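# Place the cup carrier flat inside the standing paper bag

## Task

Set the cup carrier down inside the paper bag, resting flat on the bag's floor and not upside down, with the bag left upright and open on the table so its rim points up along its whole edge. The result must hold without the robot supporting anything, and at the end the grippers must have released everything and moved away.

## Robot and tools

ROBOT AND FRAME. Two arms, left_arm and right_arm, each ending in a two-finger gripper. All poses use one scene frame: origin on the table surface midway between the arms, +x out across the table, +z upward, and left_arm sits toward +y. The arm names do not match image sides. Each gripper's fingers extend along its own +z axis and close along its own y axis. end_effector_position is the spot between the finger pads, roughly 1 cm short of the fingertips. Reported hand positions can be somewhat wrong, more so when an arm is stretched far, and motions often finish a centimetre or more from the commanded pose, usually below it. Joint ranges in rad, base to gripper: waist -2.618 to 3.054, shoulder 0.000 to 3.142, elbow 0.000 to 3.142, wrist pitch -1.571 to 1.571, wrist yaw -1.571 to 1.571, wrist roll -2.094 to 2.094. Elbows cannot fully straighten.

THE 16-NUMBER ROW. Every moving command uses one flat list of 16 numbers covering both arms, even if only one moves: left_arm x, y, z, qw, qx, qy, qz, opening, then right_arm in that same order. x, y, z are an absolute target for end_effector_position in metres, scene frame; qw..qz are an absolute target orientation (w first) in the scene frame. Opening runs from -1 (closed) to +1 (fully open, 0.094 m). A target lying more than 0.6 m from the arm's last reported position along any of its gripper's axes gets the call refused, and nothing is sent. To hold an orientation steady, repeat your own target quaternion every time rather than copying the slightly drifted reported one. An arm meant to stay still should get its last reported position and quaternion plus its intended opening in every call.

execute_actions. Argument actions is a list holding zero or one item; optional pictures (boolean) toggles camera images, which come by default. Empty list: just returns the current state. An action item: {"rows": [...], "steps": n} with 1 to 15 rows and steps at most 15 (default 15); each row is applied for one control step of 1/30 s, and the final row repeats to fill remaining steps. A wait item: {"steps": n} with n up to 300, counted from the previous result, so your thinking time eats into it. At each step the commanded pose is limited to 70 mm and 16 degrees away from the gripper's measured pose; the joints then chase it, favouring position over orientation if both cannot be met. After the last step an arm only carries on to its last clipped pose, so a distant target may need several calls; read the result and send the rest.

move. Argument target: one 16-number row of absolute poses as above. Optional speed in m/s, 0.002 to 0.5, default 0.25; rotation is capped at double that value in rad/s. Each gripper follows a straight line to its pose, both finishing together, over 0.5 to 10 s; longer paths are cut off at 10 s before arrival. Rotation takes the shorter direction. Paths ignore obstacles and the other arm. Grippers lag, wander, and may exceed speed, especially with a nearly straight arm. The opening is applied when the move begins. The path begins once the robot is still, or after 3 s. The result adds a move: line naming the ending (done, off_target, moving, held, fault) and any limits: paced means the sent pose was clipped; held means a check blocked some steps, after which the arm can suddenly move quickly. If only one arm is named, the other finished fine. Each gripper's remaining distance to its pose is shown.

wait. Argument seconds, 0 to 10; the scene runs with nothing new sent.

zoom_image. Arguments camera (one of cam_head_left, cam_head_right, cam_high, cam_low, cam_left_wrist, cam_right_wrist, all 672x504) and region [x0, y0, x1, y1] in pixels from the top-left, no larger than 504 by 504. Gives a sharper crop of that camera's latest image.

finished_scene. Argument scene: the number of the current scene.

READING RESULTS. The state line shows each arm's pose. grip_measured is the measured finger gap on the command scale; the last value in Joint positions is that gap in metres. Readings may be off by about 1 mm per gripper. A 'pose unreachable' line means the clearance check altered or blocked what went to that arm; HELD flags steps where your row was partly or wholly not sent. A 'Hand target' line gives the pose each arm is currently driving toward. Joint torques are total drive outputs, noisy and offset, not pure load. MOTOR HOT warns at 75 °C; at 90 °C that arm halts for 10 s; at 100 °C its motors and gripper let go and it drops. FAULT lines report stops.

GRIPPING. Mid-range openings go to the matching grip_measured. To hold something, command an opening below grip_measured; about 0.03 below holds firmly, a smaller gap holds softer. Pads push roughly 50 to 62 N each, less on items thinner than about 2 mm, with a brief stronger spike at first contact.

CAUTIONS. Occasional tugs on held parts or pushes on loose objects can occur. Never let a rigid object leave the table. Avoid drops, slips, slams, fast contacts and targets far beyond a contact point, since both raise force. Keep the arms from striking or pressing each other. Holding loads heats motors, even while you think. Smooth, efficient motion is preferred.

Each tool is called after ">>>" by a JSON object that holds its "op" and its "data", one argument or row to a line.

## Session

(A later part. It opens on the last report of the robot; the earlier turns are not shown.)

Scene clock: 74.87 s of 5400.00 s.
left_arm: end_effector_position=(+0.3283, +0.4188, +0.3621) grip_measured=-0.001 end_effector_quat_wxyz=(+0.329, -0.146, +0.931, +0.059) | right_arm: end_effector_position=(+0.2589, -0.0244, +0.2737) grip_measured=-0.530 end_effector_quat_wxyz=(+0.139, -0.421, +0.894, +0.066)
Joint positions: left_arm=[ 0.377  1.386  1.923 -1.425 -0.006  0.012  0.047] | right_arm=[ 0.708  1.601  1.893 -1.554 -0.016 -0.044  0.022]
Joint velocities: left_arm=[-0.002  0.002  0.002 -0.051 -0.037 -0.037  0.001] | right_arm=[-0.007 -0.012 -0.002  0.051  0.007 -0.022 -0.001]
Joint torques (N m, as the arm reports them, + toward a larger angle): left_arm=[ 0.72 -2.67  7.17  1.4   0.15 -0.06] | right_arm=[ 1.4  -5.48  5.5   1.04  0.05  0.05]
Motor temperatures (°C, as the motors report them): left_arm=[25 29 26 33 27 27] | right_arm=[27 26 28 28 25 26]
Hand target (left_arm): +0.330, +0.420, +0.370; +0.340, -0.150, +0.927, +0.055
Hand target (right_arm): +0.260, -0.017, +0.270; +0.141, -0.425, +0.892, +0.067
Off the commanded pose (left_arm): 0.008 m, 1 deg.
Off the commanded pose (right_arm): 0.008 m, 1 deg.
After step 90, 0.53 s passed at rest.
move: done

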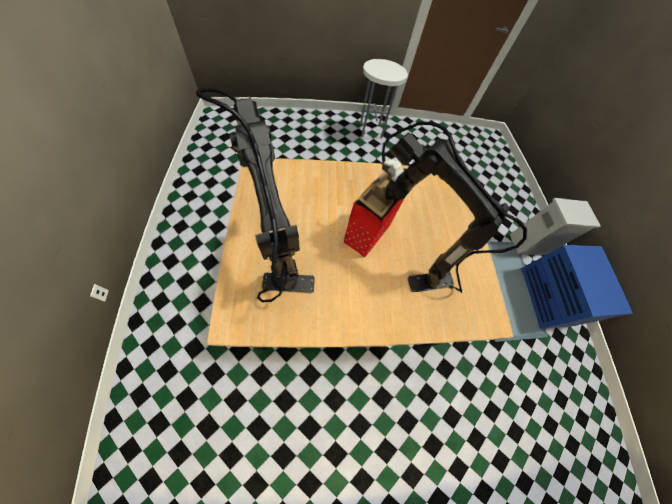

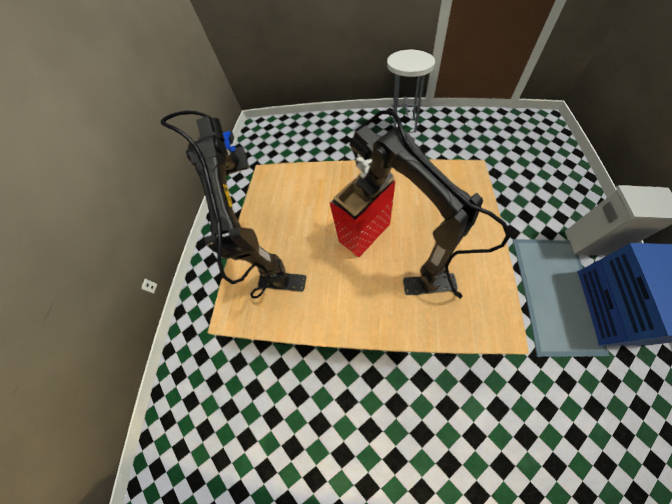

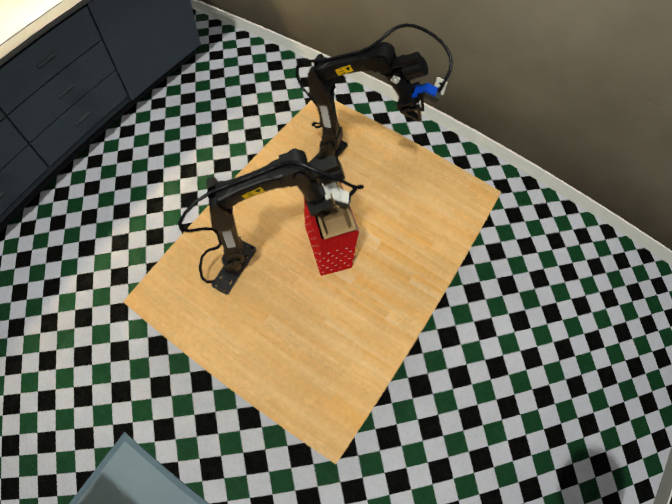

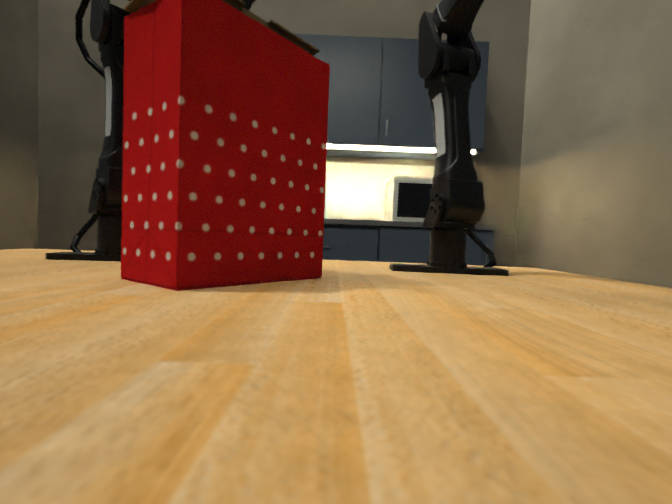

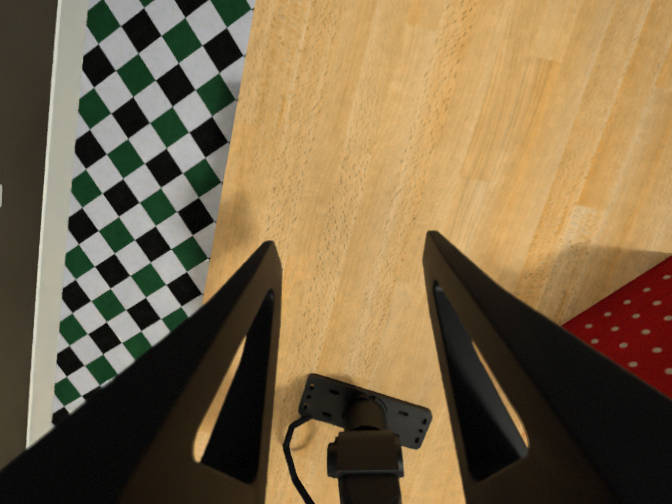

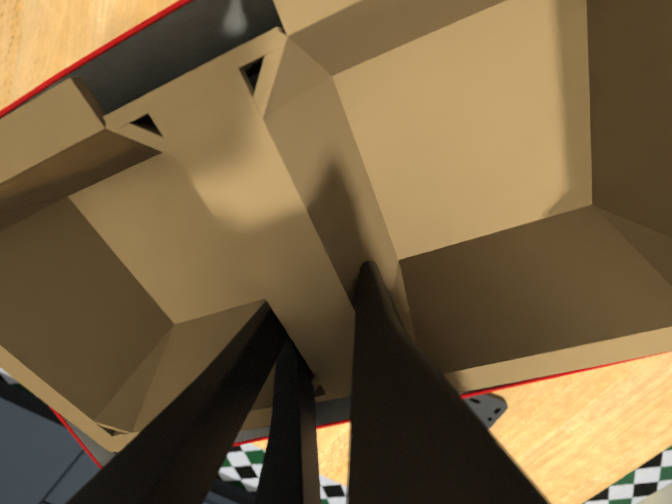

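The carrier needs a lengthwise shift of about 7 mm, and a slight yaw, before going lower.

>>> {"op": "move", "data": {
  "target": [0.33,0.42,0.37,0.34,-0.15,0.926,0.055,0,0.255,-0.013,0.268,0.140,-0.44,0.884,0.07,-0.55],
  "speed": 0.03
}}

>>> {"op": "move", "data": {
  "target": [0.33,0.42,0.37,0.34,-0.15,0.926,0.055,0,0.255,-0.013,0.245,0.117,-0.442,0.887,0.058,-0.55],
  "speed": 0.03
}}

>>> {"op": "zoom_image", "data": {
  "camera": "cam_high",
  "region": [270,150,390,270]
}}

>>> {"op": "zoom_image", "data": {
  "camera": "cam_head_right",
  "region": [310,140,420,250]
}}

Scene clock: 81.00 s of 5400.00 s.
left_arm: end_effector_position=(+0.3283, +0.4188, +0.3621) grip_measured=-0.001 end_effector_quat_wxyz=(+0.329, -0.146, +0.931, +0.059) | right_arm: end_effector_position=(+0.2546, -0.0200, +0.2704) grip_measured=-0.530 end_effector_quat_wxyz=(+0.136, -0.432, +0.889, +0.066)
Joint positions: left_arm=[ 0.377  1.386  1.923 -1.425 -0.006  0.012  0.047] | right_arm=[ 0.727  1.601  1.88  -1.546 -0.016 -0.05   0.022]
Joint velocities: left_arm=[-0.007  0.007 -0.007  0.007 -0.051  0.007  0.001] | right_arm=[ 0.002  0.007 -0.007  0.037 -0.022 -0.037 -0.   ]
Joint torques (N m, as the arm reports them, + toward a larger angle): left_arm=[ 0.65 -2.76  7.32  1.4   0.14 -0.09] | right_arm=[ 1.07 -5.91  5.38  1.02 -0.04 -0.08]
Motor temperatures (°C, as the motors report them): left_arm=[25 29 26 33 27 27] | right_arm=[27 26 28 28 25 26]
Hand target (left_arm): +0.330, +0.420, +0.370; +0.340, -0.150, +0.927, +0.055
Hand target (right_arm): +0.255, -0.013, +0.268; +0.139, -0.440, +0.884, +0.070
Off the commanded pose (left_arm): 0.008 m, 1 deg.
Off the commanded pose (right_arm): 0.007 m, 1 deg.
After step 90, 2.13 s passed at rest.
move: done

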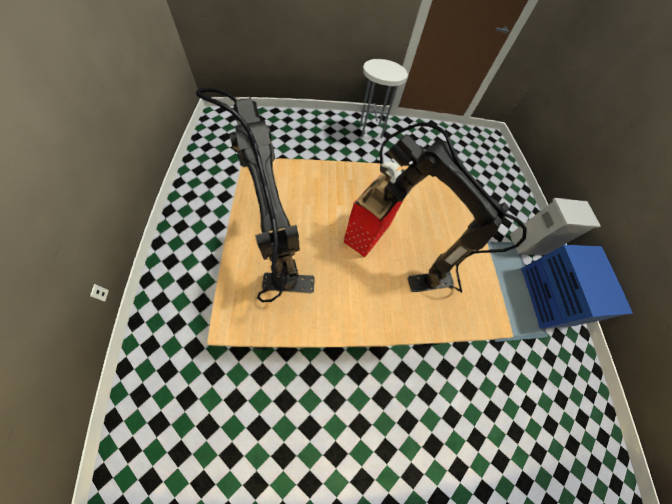

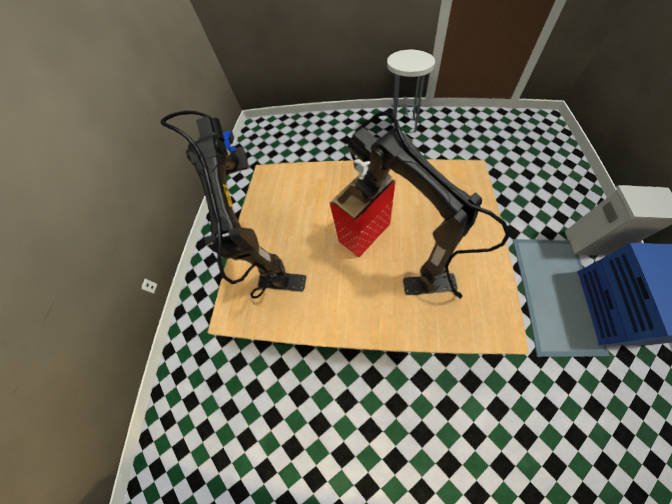

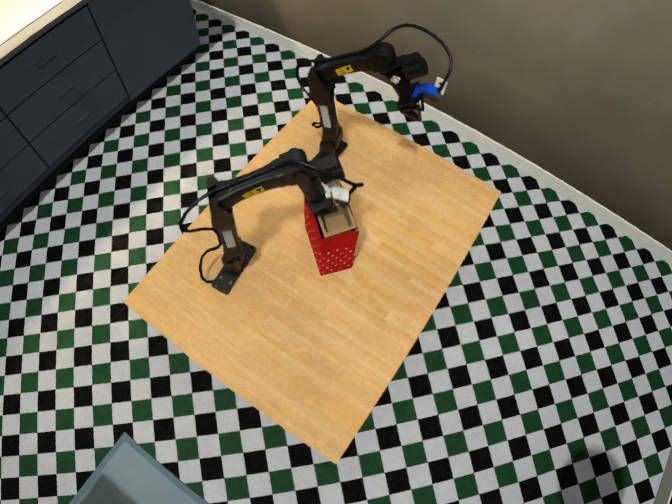

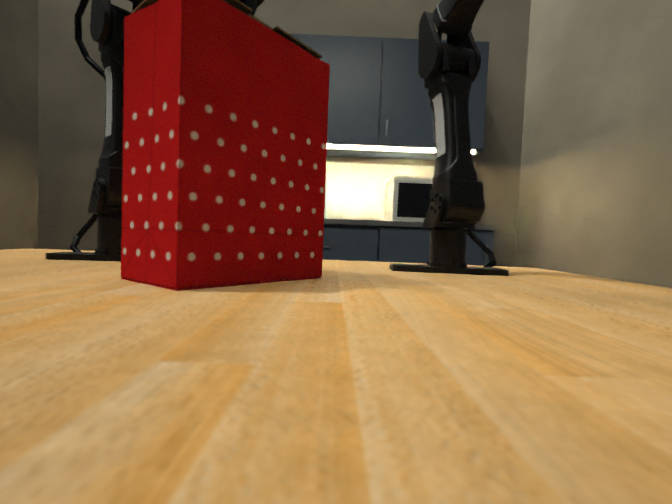

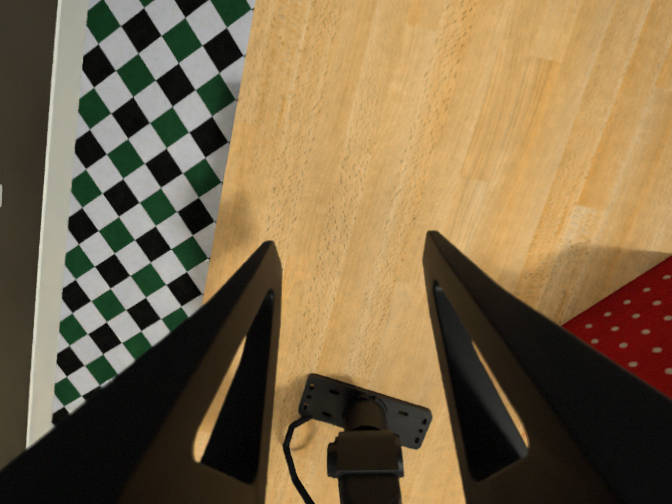

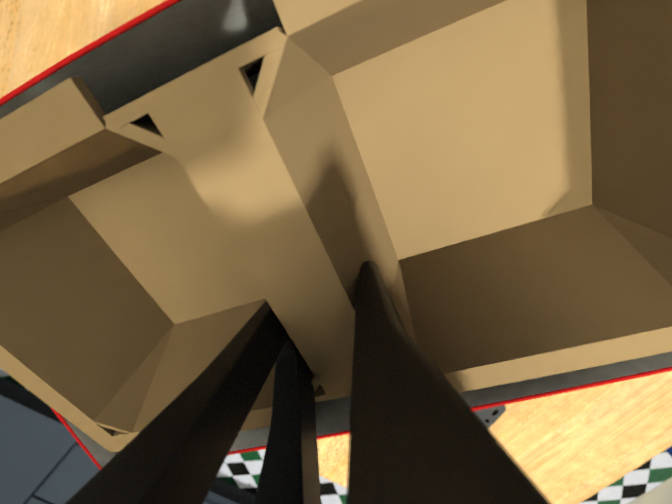

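Scene clock: 82.10 s of 5400.00 s.
left_arm: end_effector_position=(+0.3283, +0.4188, +0.3621) grip_measured=-0.001 end_effector_quat_wxyz=(+0.329, -0.146, +0.931, +0.059) | right_arm: end_effector_position=(+0.2536, -0.0211, +0.2504) grip_measured=-0.530 end_effector_quat_wxyz=(+0.116, -0.433, +0.892, +0.058)
Joint positions: left_arm=[ 0.377  1.386  1.923 -1.425 -0.006  0.012  0.047] | right_arm=[ 0.727  1.601  1.804 -1.513 -0.016 -0.05   0.022]
Joint velocities: left_arm=[ 0.002  0.002 -0.007 -0.051  0.022  0.007 -0.   ] | right_arm=[ 0.002 -0.007 -0.007  0.051  0.037 -0.022 -0.   ]
Joint torques (N m, as the arm reports them, + toward a larger angle): left_arm=[ 0.59 -2.67  7.3   1.41  0.15 -0.06] | right_arm=[ 1.32 -5.15  5.55  0.95  0.02 -0.06]
Motor temperatures (°C, as the motors report them): left_arm=[25 29 26 33 27 27] | right_arm=[27 26 28 28 25 26]
Hand target (left_arm): +0.330, +0.420, +0.370; +0.340, -0.150, +0.927, +0.055
Hand target (right_arm): +0.254, -0.014, +0.245; +0.117, -0.442, +0.888, +0.058
Off the commanded pose (left_arm): 0.008 m, 1 deg.
Off the commanded pose (right_arm): 0.010 m, 1 deg.
move: done

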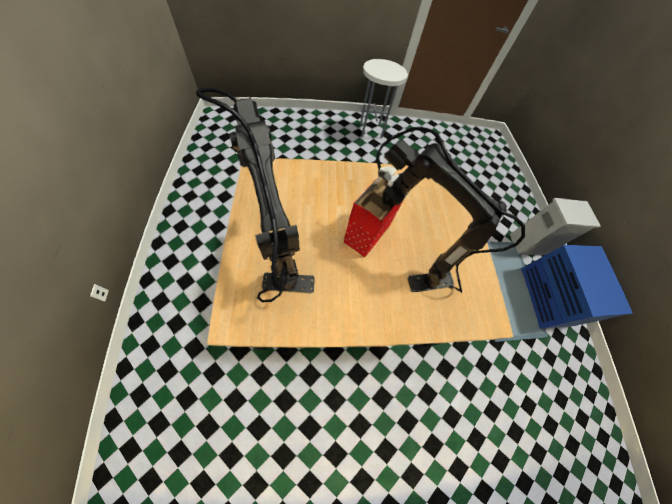

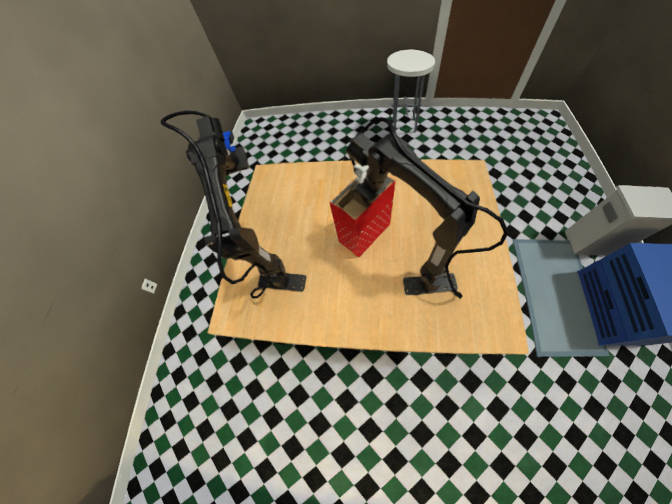

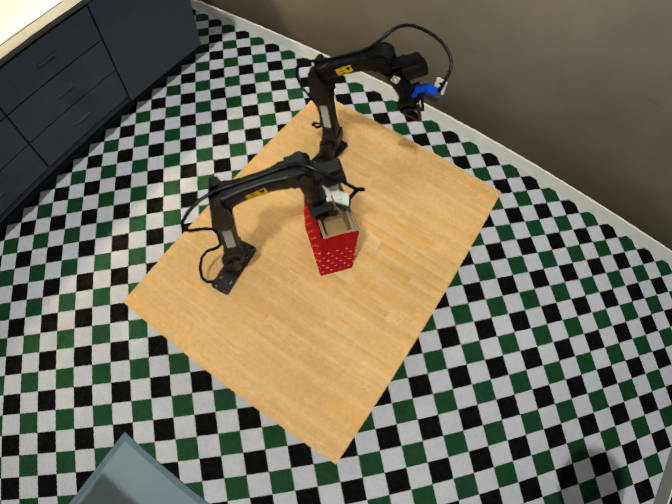

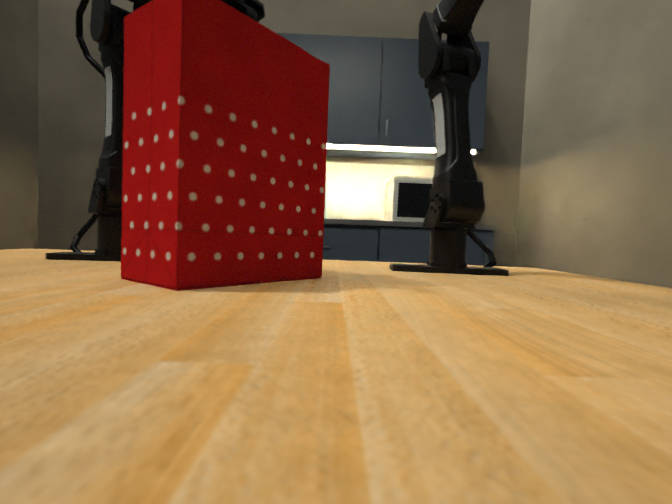

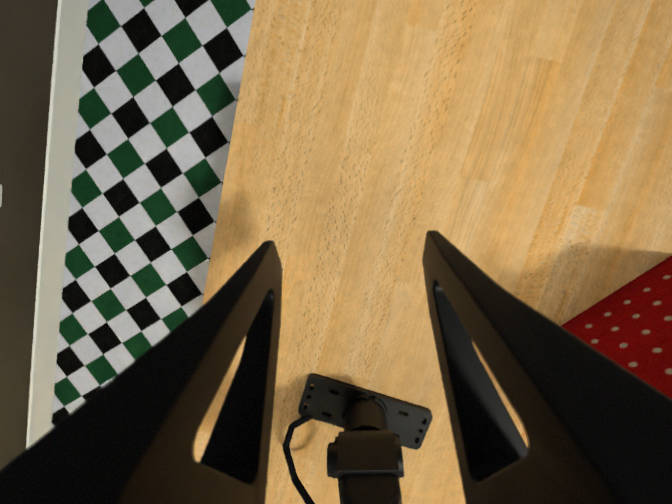

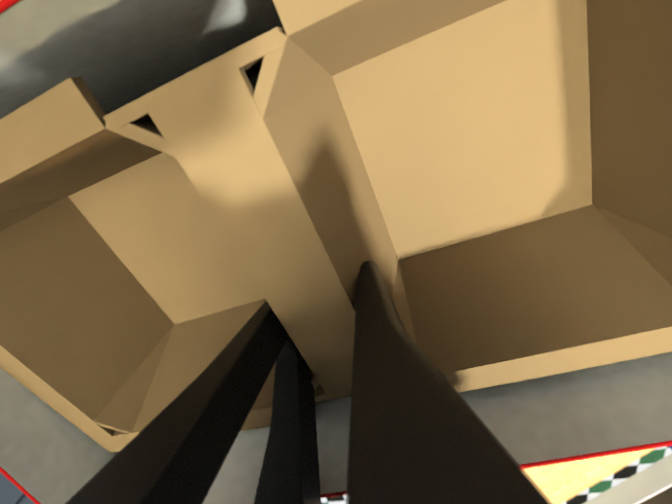

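Region (270, 150, 390, 270) of cam_high's 672x504 image, scaled by 4.200, with more detail than that image has.

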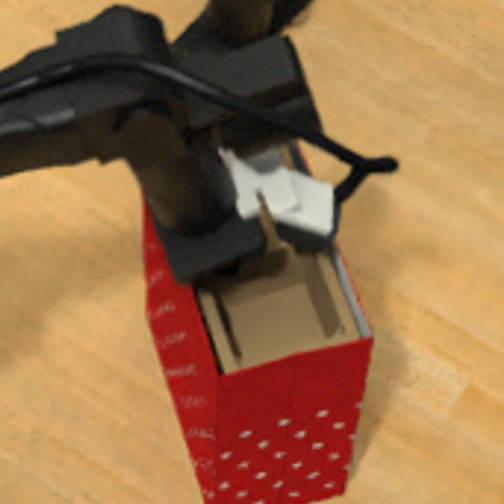

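Region (310, 140, 420, 250) of cam_head_right's 672x504 image, scaled by 4.582, with more detail than that image has.

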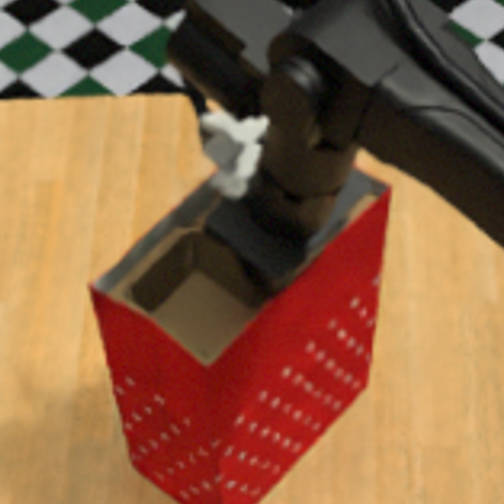

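>>> {"op": "move", "data": {
  "target": [0.33,0.42,0.37,0.34,-0.15,0.926,0.055,0,0.256,-0.013,0.2,0.055,-0.44,0.895,0.027,-0.55],
  "speed": 0.04
}}

>>> {"op": "zoom_image", "data": {
  "camera": "cam_high",
  "region": [270,150,390,270]
}}

>>> {"op": "zoom_image", "data": {
  "camera": "cam_head_right",
  "region": [310,140,420,250]
}}

Scene clock: 88.37 s of 5400.00 s.
left_arm: end_effector_position=(+0.3283, +0.4188, +0.3621) grip_measured=-0.001 end_effector_quat_wxyz=(+0.329, -0.146, +0.931, +0.059) | right_arm: end_effector_position=(+0.2539, -0.0179, +0.2048) grip_measured=-0.530 end_effector_quat_wxyz=(+0.052, -0.437, +0.897, +0.031)
Joint positions: left_arm=[ 0.377  1.386  1.923 -1.425 -0.006  0.012  0.047] | right_arm=[ 0.733  1.687  1.73  -1.494 -0.015 -0.047  0.022]
Joint velocities: left_arm=[ 0.002 -0.017 -0.002 -0.022 -0.081 -0.007 -0.001] | right_arm=[-0.007  0.002 -0.002 -0.081 -0.037  0.066  0.001]
Joint torques (N m, as the arm reports them, + toward a larger angle): left_arm=[ 0.63 -2.62  7.25  1.41  0.12 -0.08] | right_arm=[ 1.04 -6.71  5.82  0.64  0.13  0.05]
Motor temperatures (°C, as the motors report them): left_arm=[25 29 26 33 27 27] | right_arm=[27 26 28 28 25 26]
Hand target (left_arm): +0.330, +0.420, +0.370; +0.340, -0.150, +0.927, +0.055
Hand target (right_arm): +0.255, -0.014, +0.200; +0.055, -0.439, +0.896, +0.026
Off the commanded pose (left_arm): 0.008 m, 1 deg.
Off the commanded pose (right_arm): 0.007 m, 1 deg.
After step 90, 1.20 s passed at rest.
move: done

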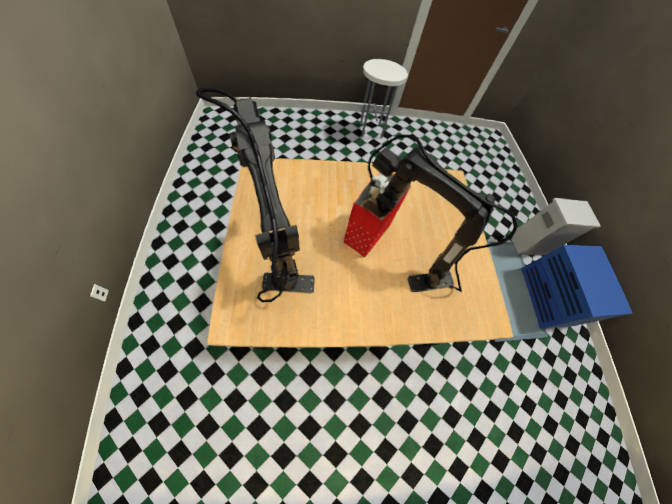

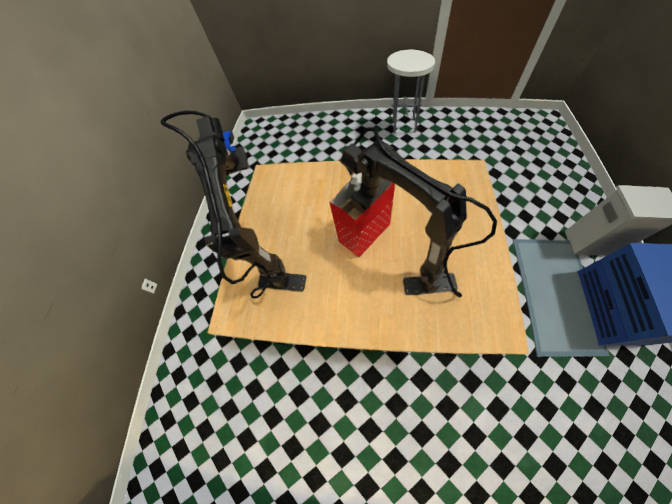

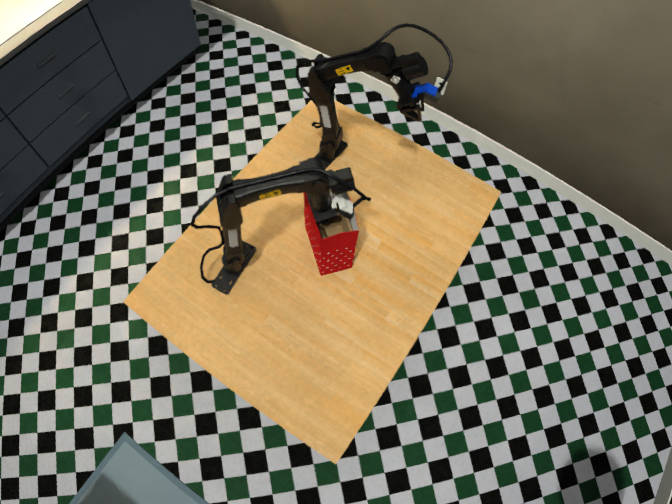

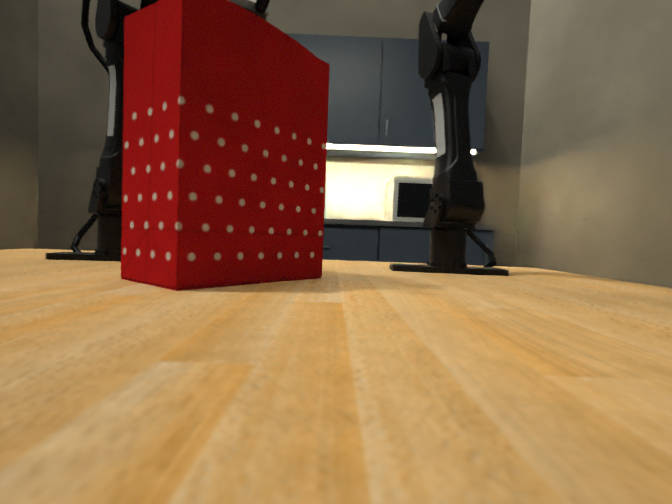

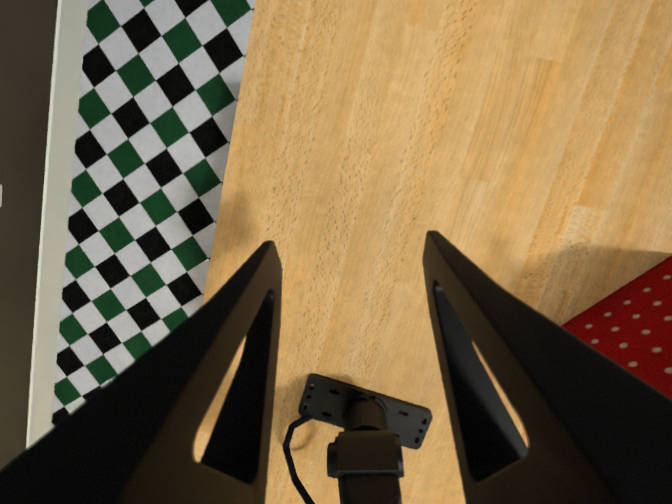

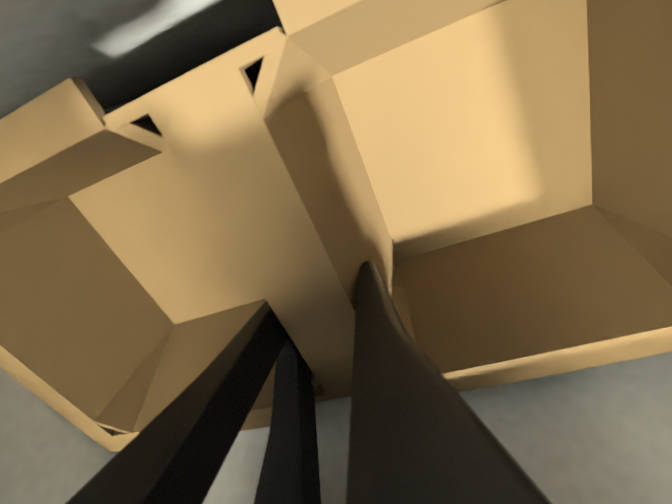

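Region (270, 150, 390, 270) of cam_high's 672x504 image, scaled by 4.200, with more detail than that image has.

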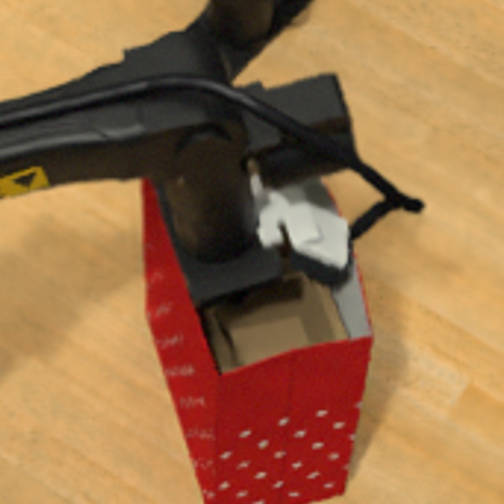

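Region (310, 140, 420, 250) of cam_head_right's 672x504 image, scaled by 4.582, with more detail than that image has.

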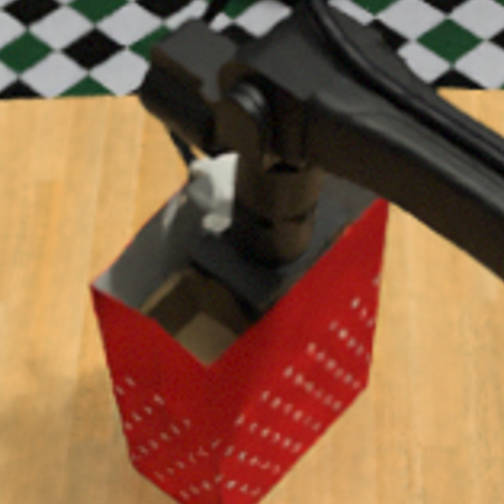

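>>> {"op": "move", "data": {
  "target": [0.33,0.42,0.37,0.34,-0.15,0.926,0.055,0,0.255,-0.015,0.12,0.04,-0.44,0.896,0.02,-0.55],
  "speed": 0.05
}}

>>> {"op": "zoom_image", "data": {
  "camera": "cam_high",
  "region": [270,150,390,270]
}}

Scene clock: 105.37 s of 5400.00 s.
left_arm: end_effector_position=(+0.3283, +0.4188, +0.3621) grip_measured=-0.001 end_effector_quat_wxyz=(+0.329, -0.146, +0.931, +0.059) | right_arm: end_effector_position=(+0.2528, -0.0192, +0.1213) grip_measured=-0.530 end_effector_quat_wxyz=(+0.031, -0.437, +0.898, +0.021)
Joint positions: left_arm=[ 0.377  1.386  1.923 -1.425 -0.006  0.012  0.047] | right_arm=[ 0.733  1.687  1.4   -1.21  -0.015 -0.047  0.022]
Joint velocities: left_arm=[ 0.017  0.007 -0.017 -0.007 -0.066 -0.066 -0.002] | right_arm=[ 0.002  0.012 -0.012 -0.022  0.022  0.007 -0.001]
Joint torques (N m, as the arm reports them, + toward a larger angle): left_arm=[ 0.68 -2.61  7.21  1.41  0.11 -0.06] | right_arm=[ 0.86 -8.13  6.06  0.55  0.12  0.02]
Motor temperatures (°C, as the motors report them): left_arm=[25 29 27 33 27 27] | right_arm=[27 26 28 28 26 26]
Hand target (left_arm): +0.330, +0.420, +0.370; +0.340, -0.150, +0.927, +0.055
Hand target (right_arm): +0.254, -0.016, +0.120; +0.040, -0.440, +0.897, +0.020
Off the commanded pose (left_arm): 0.008 m, 1 deg.
Off the commanded pose (right_arm): 0.005 m, 1 deg.
After step 90, 11.87 s passed at rest.
move: done

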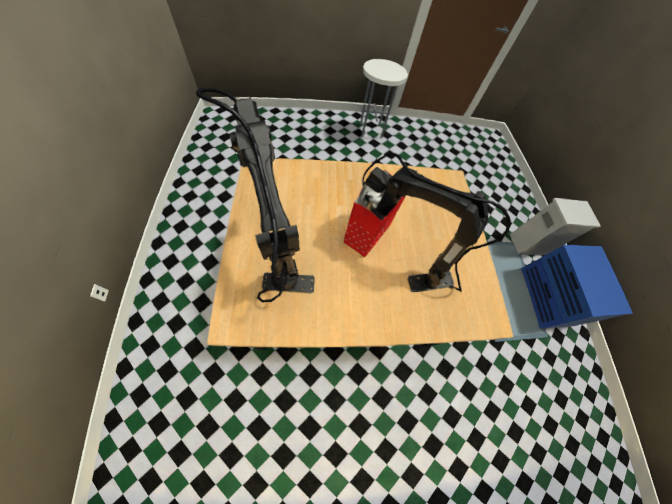

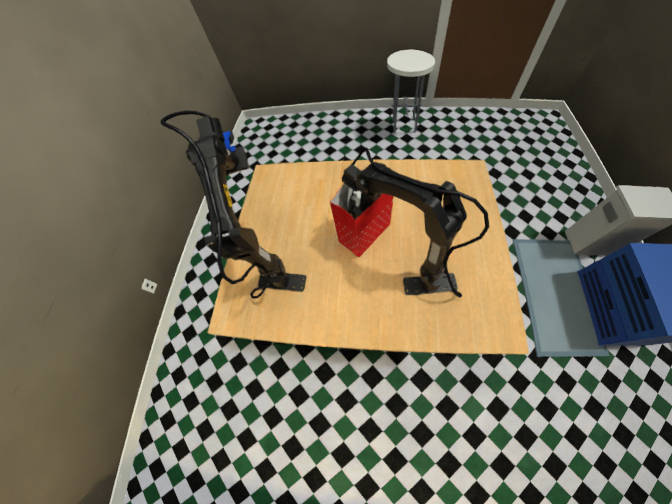

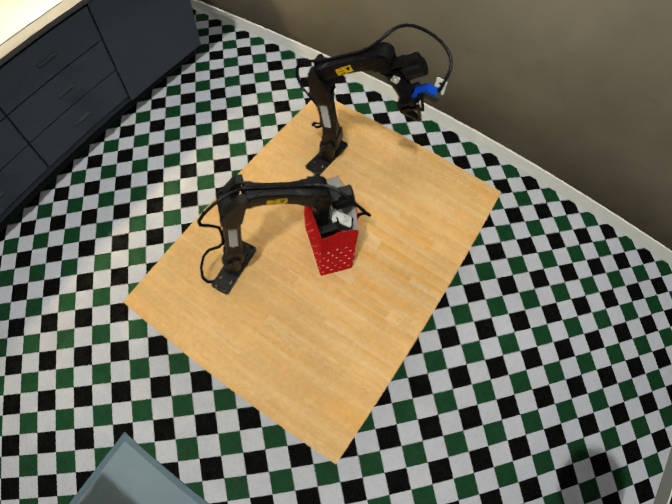

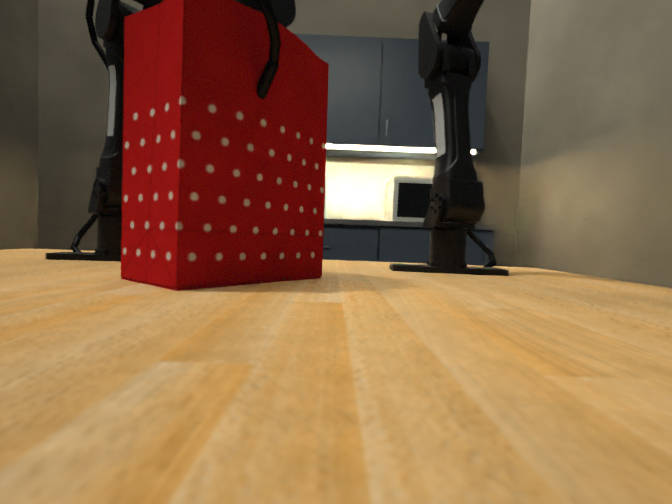

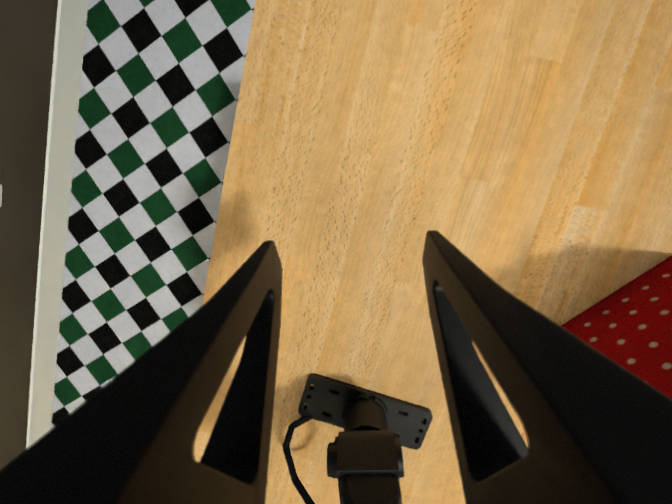

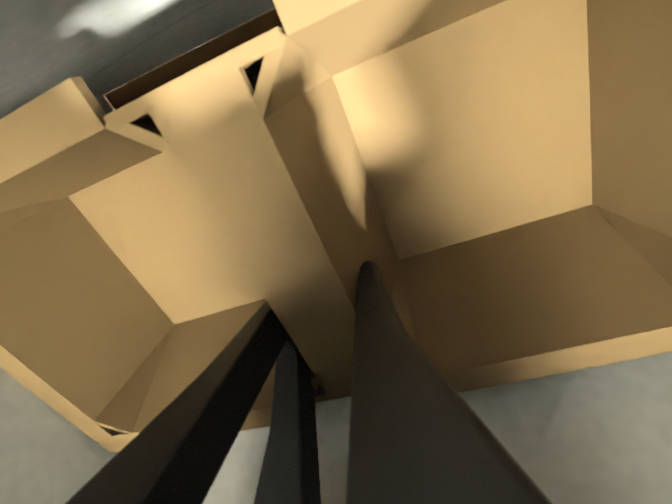

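Region (270, 150, 390, 270) of cam_high's 672x504 image, scaled by 4.200, with more detail than that image has.

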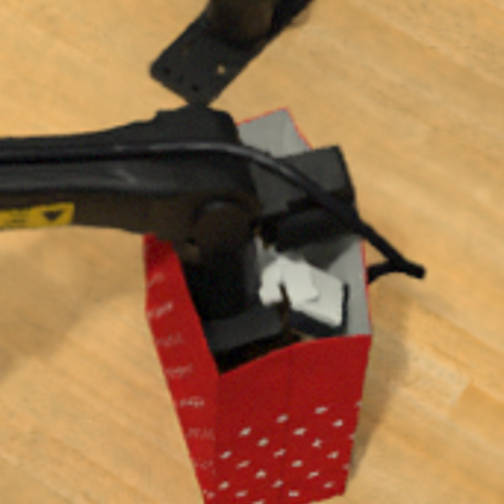

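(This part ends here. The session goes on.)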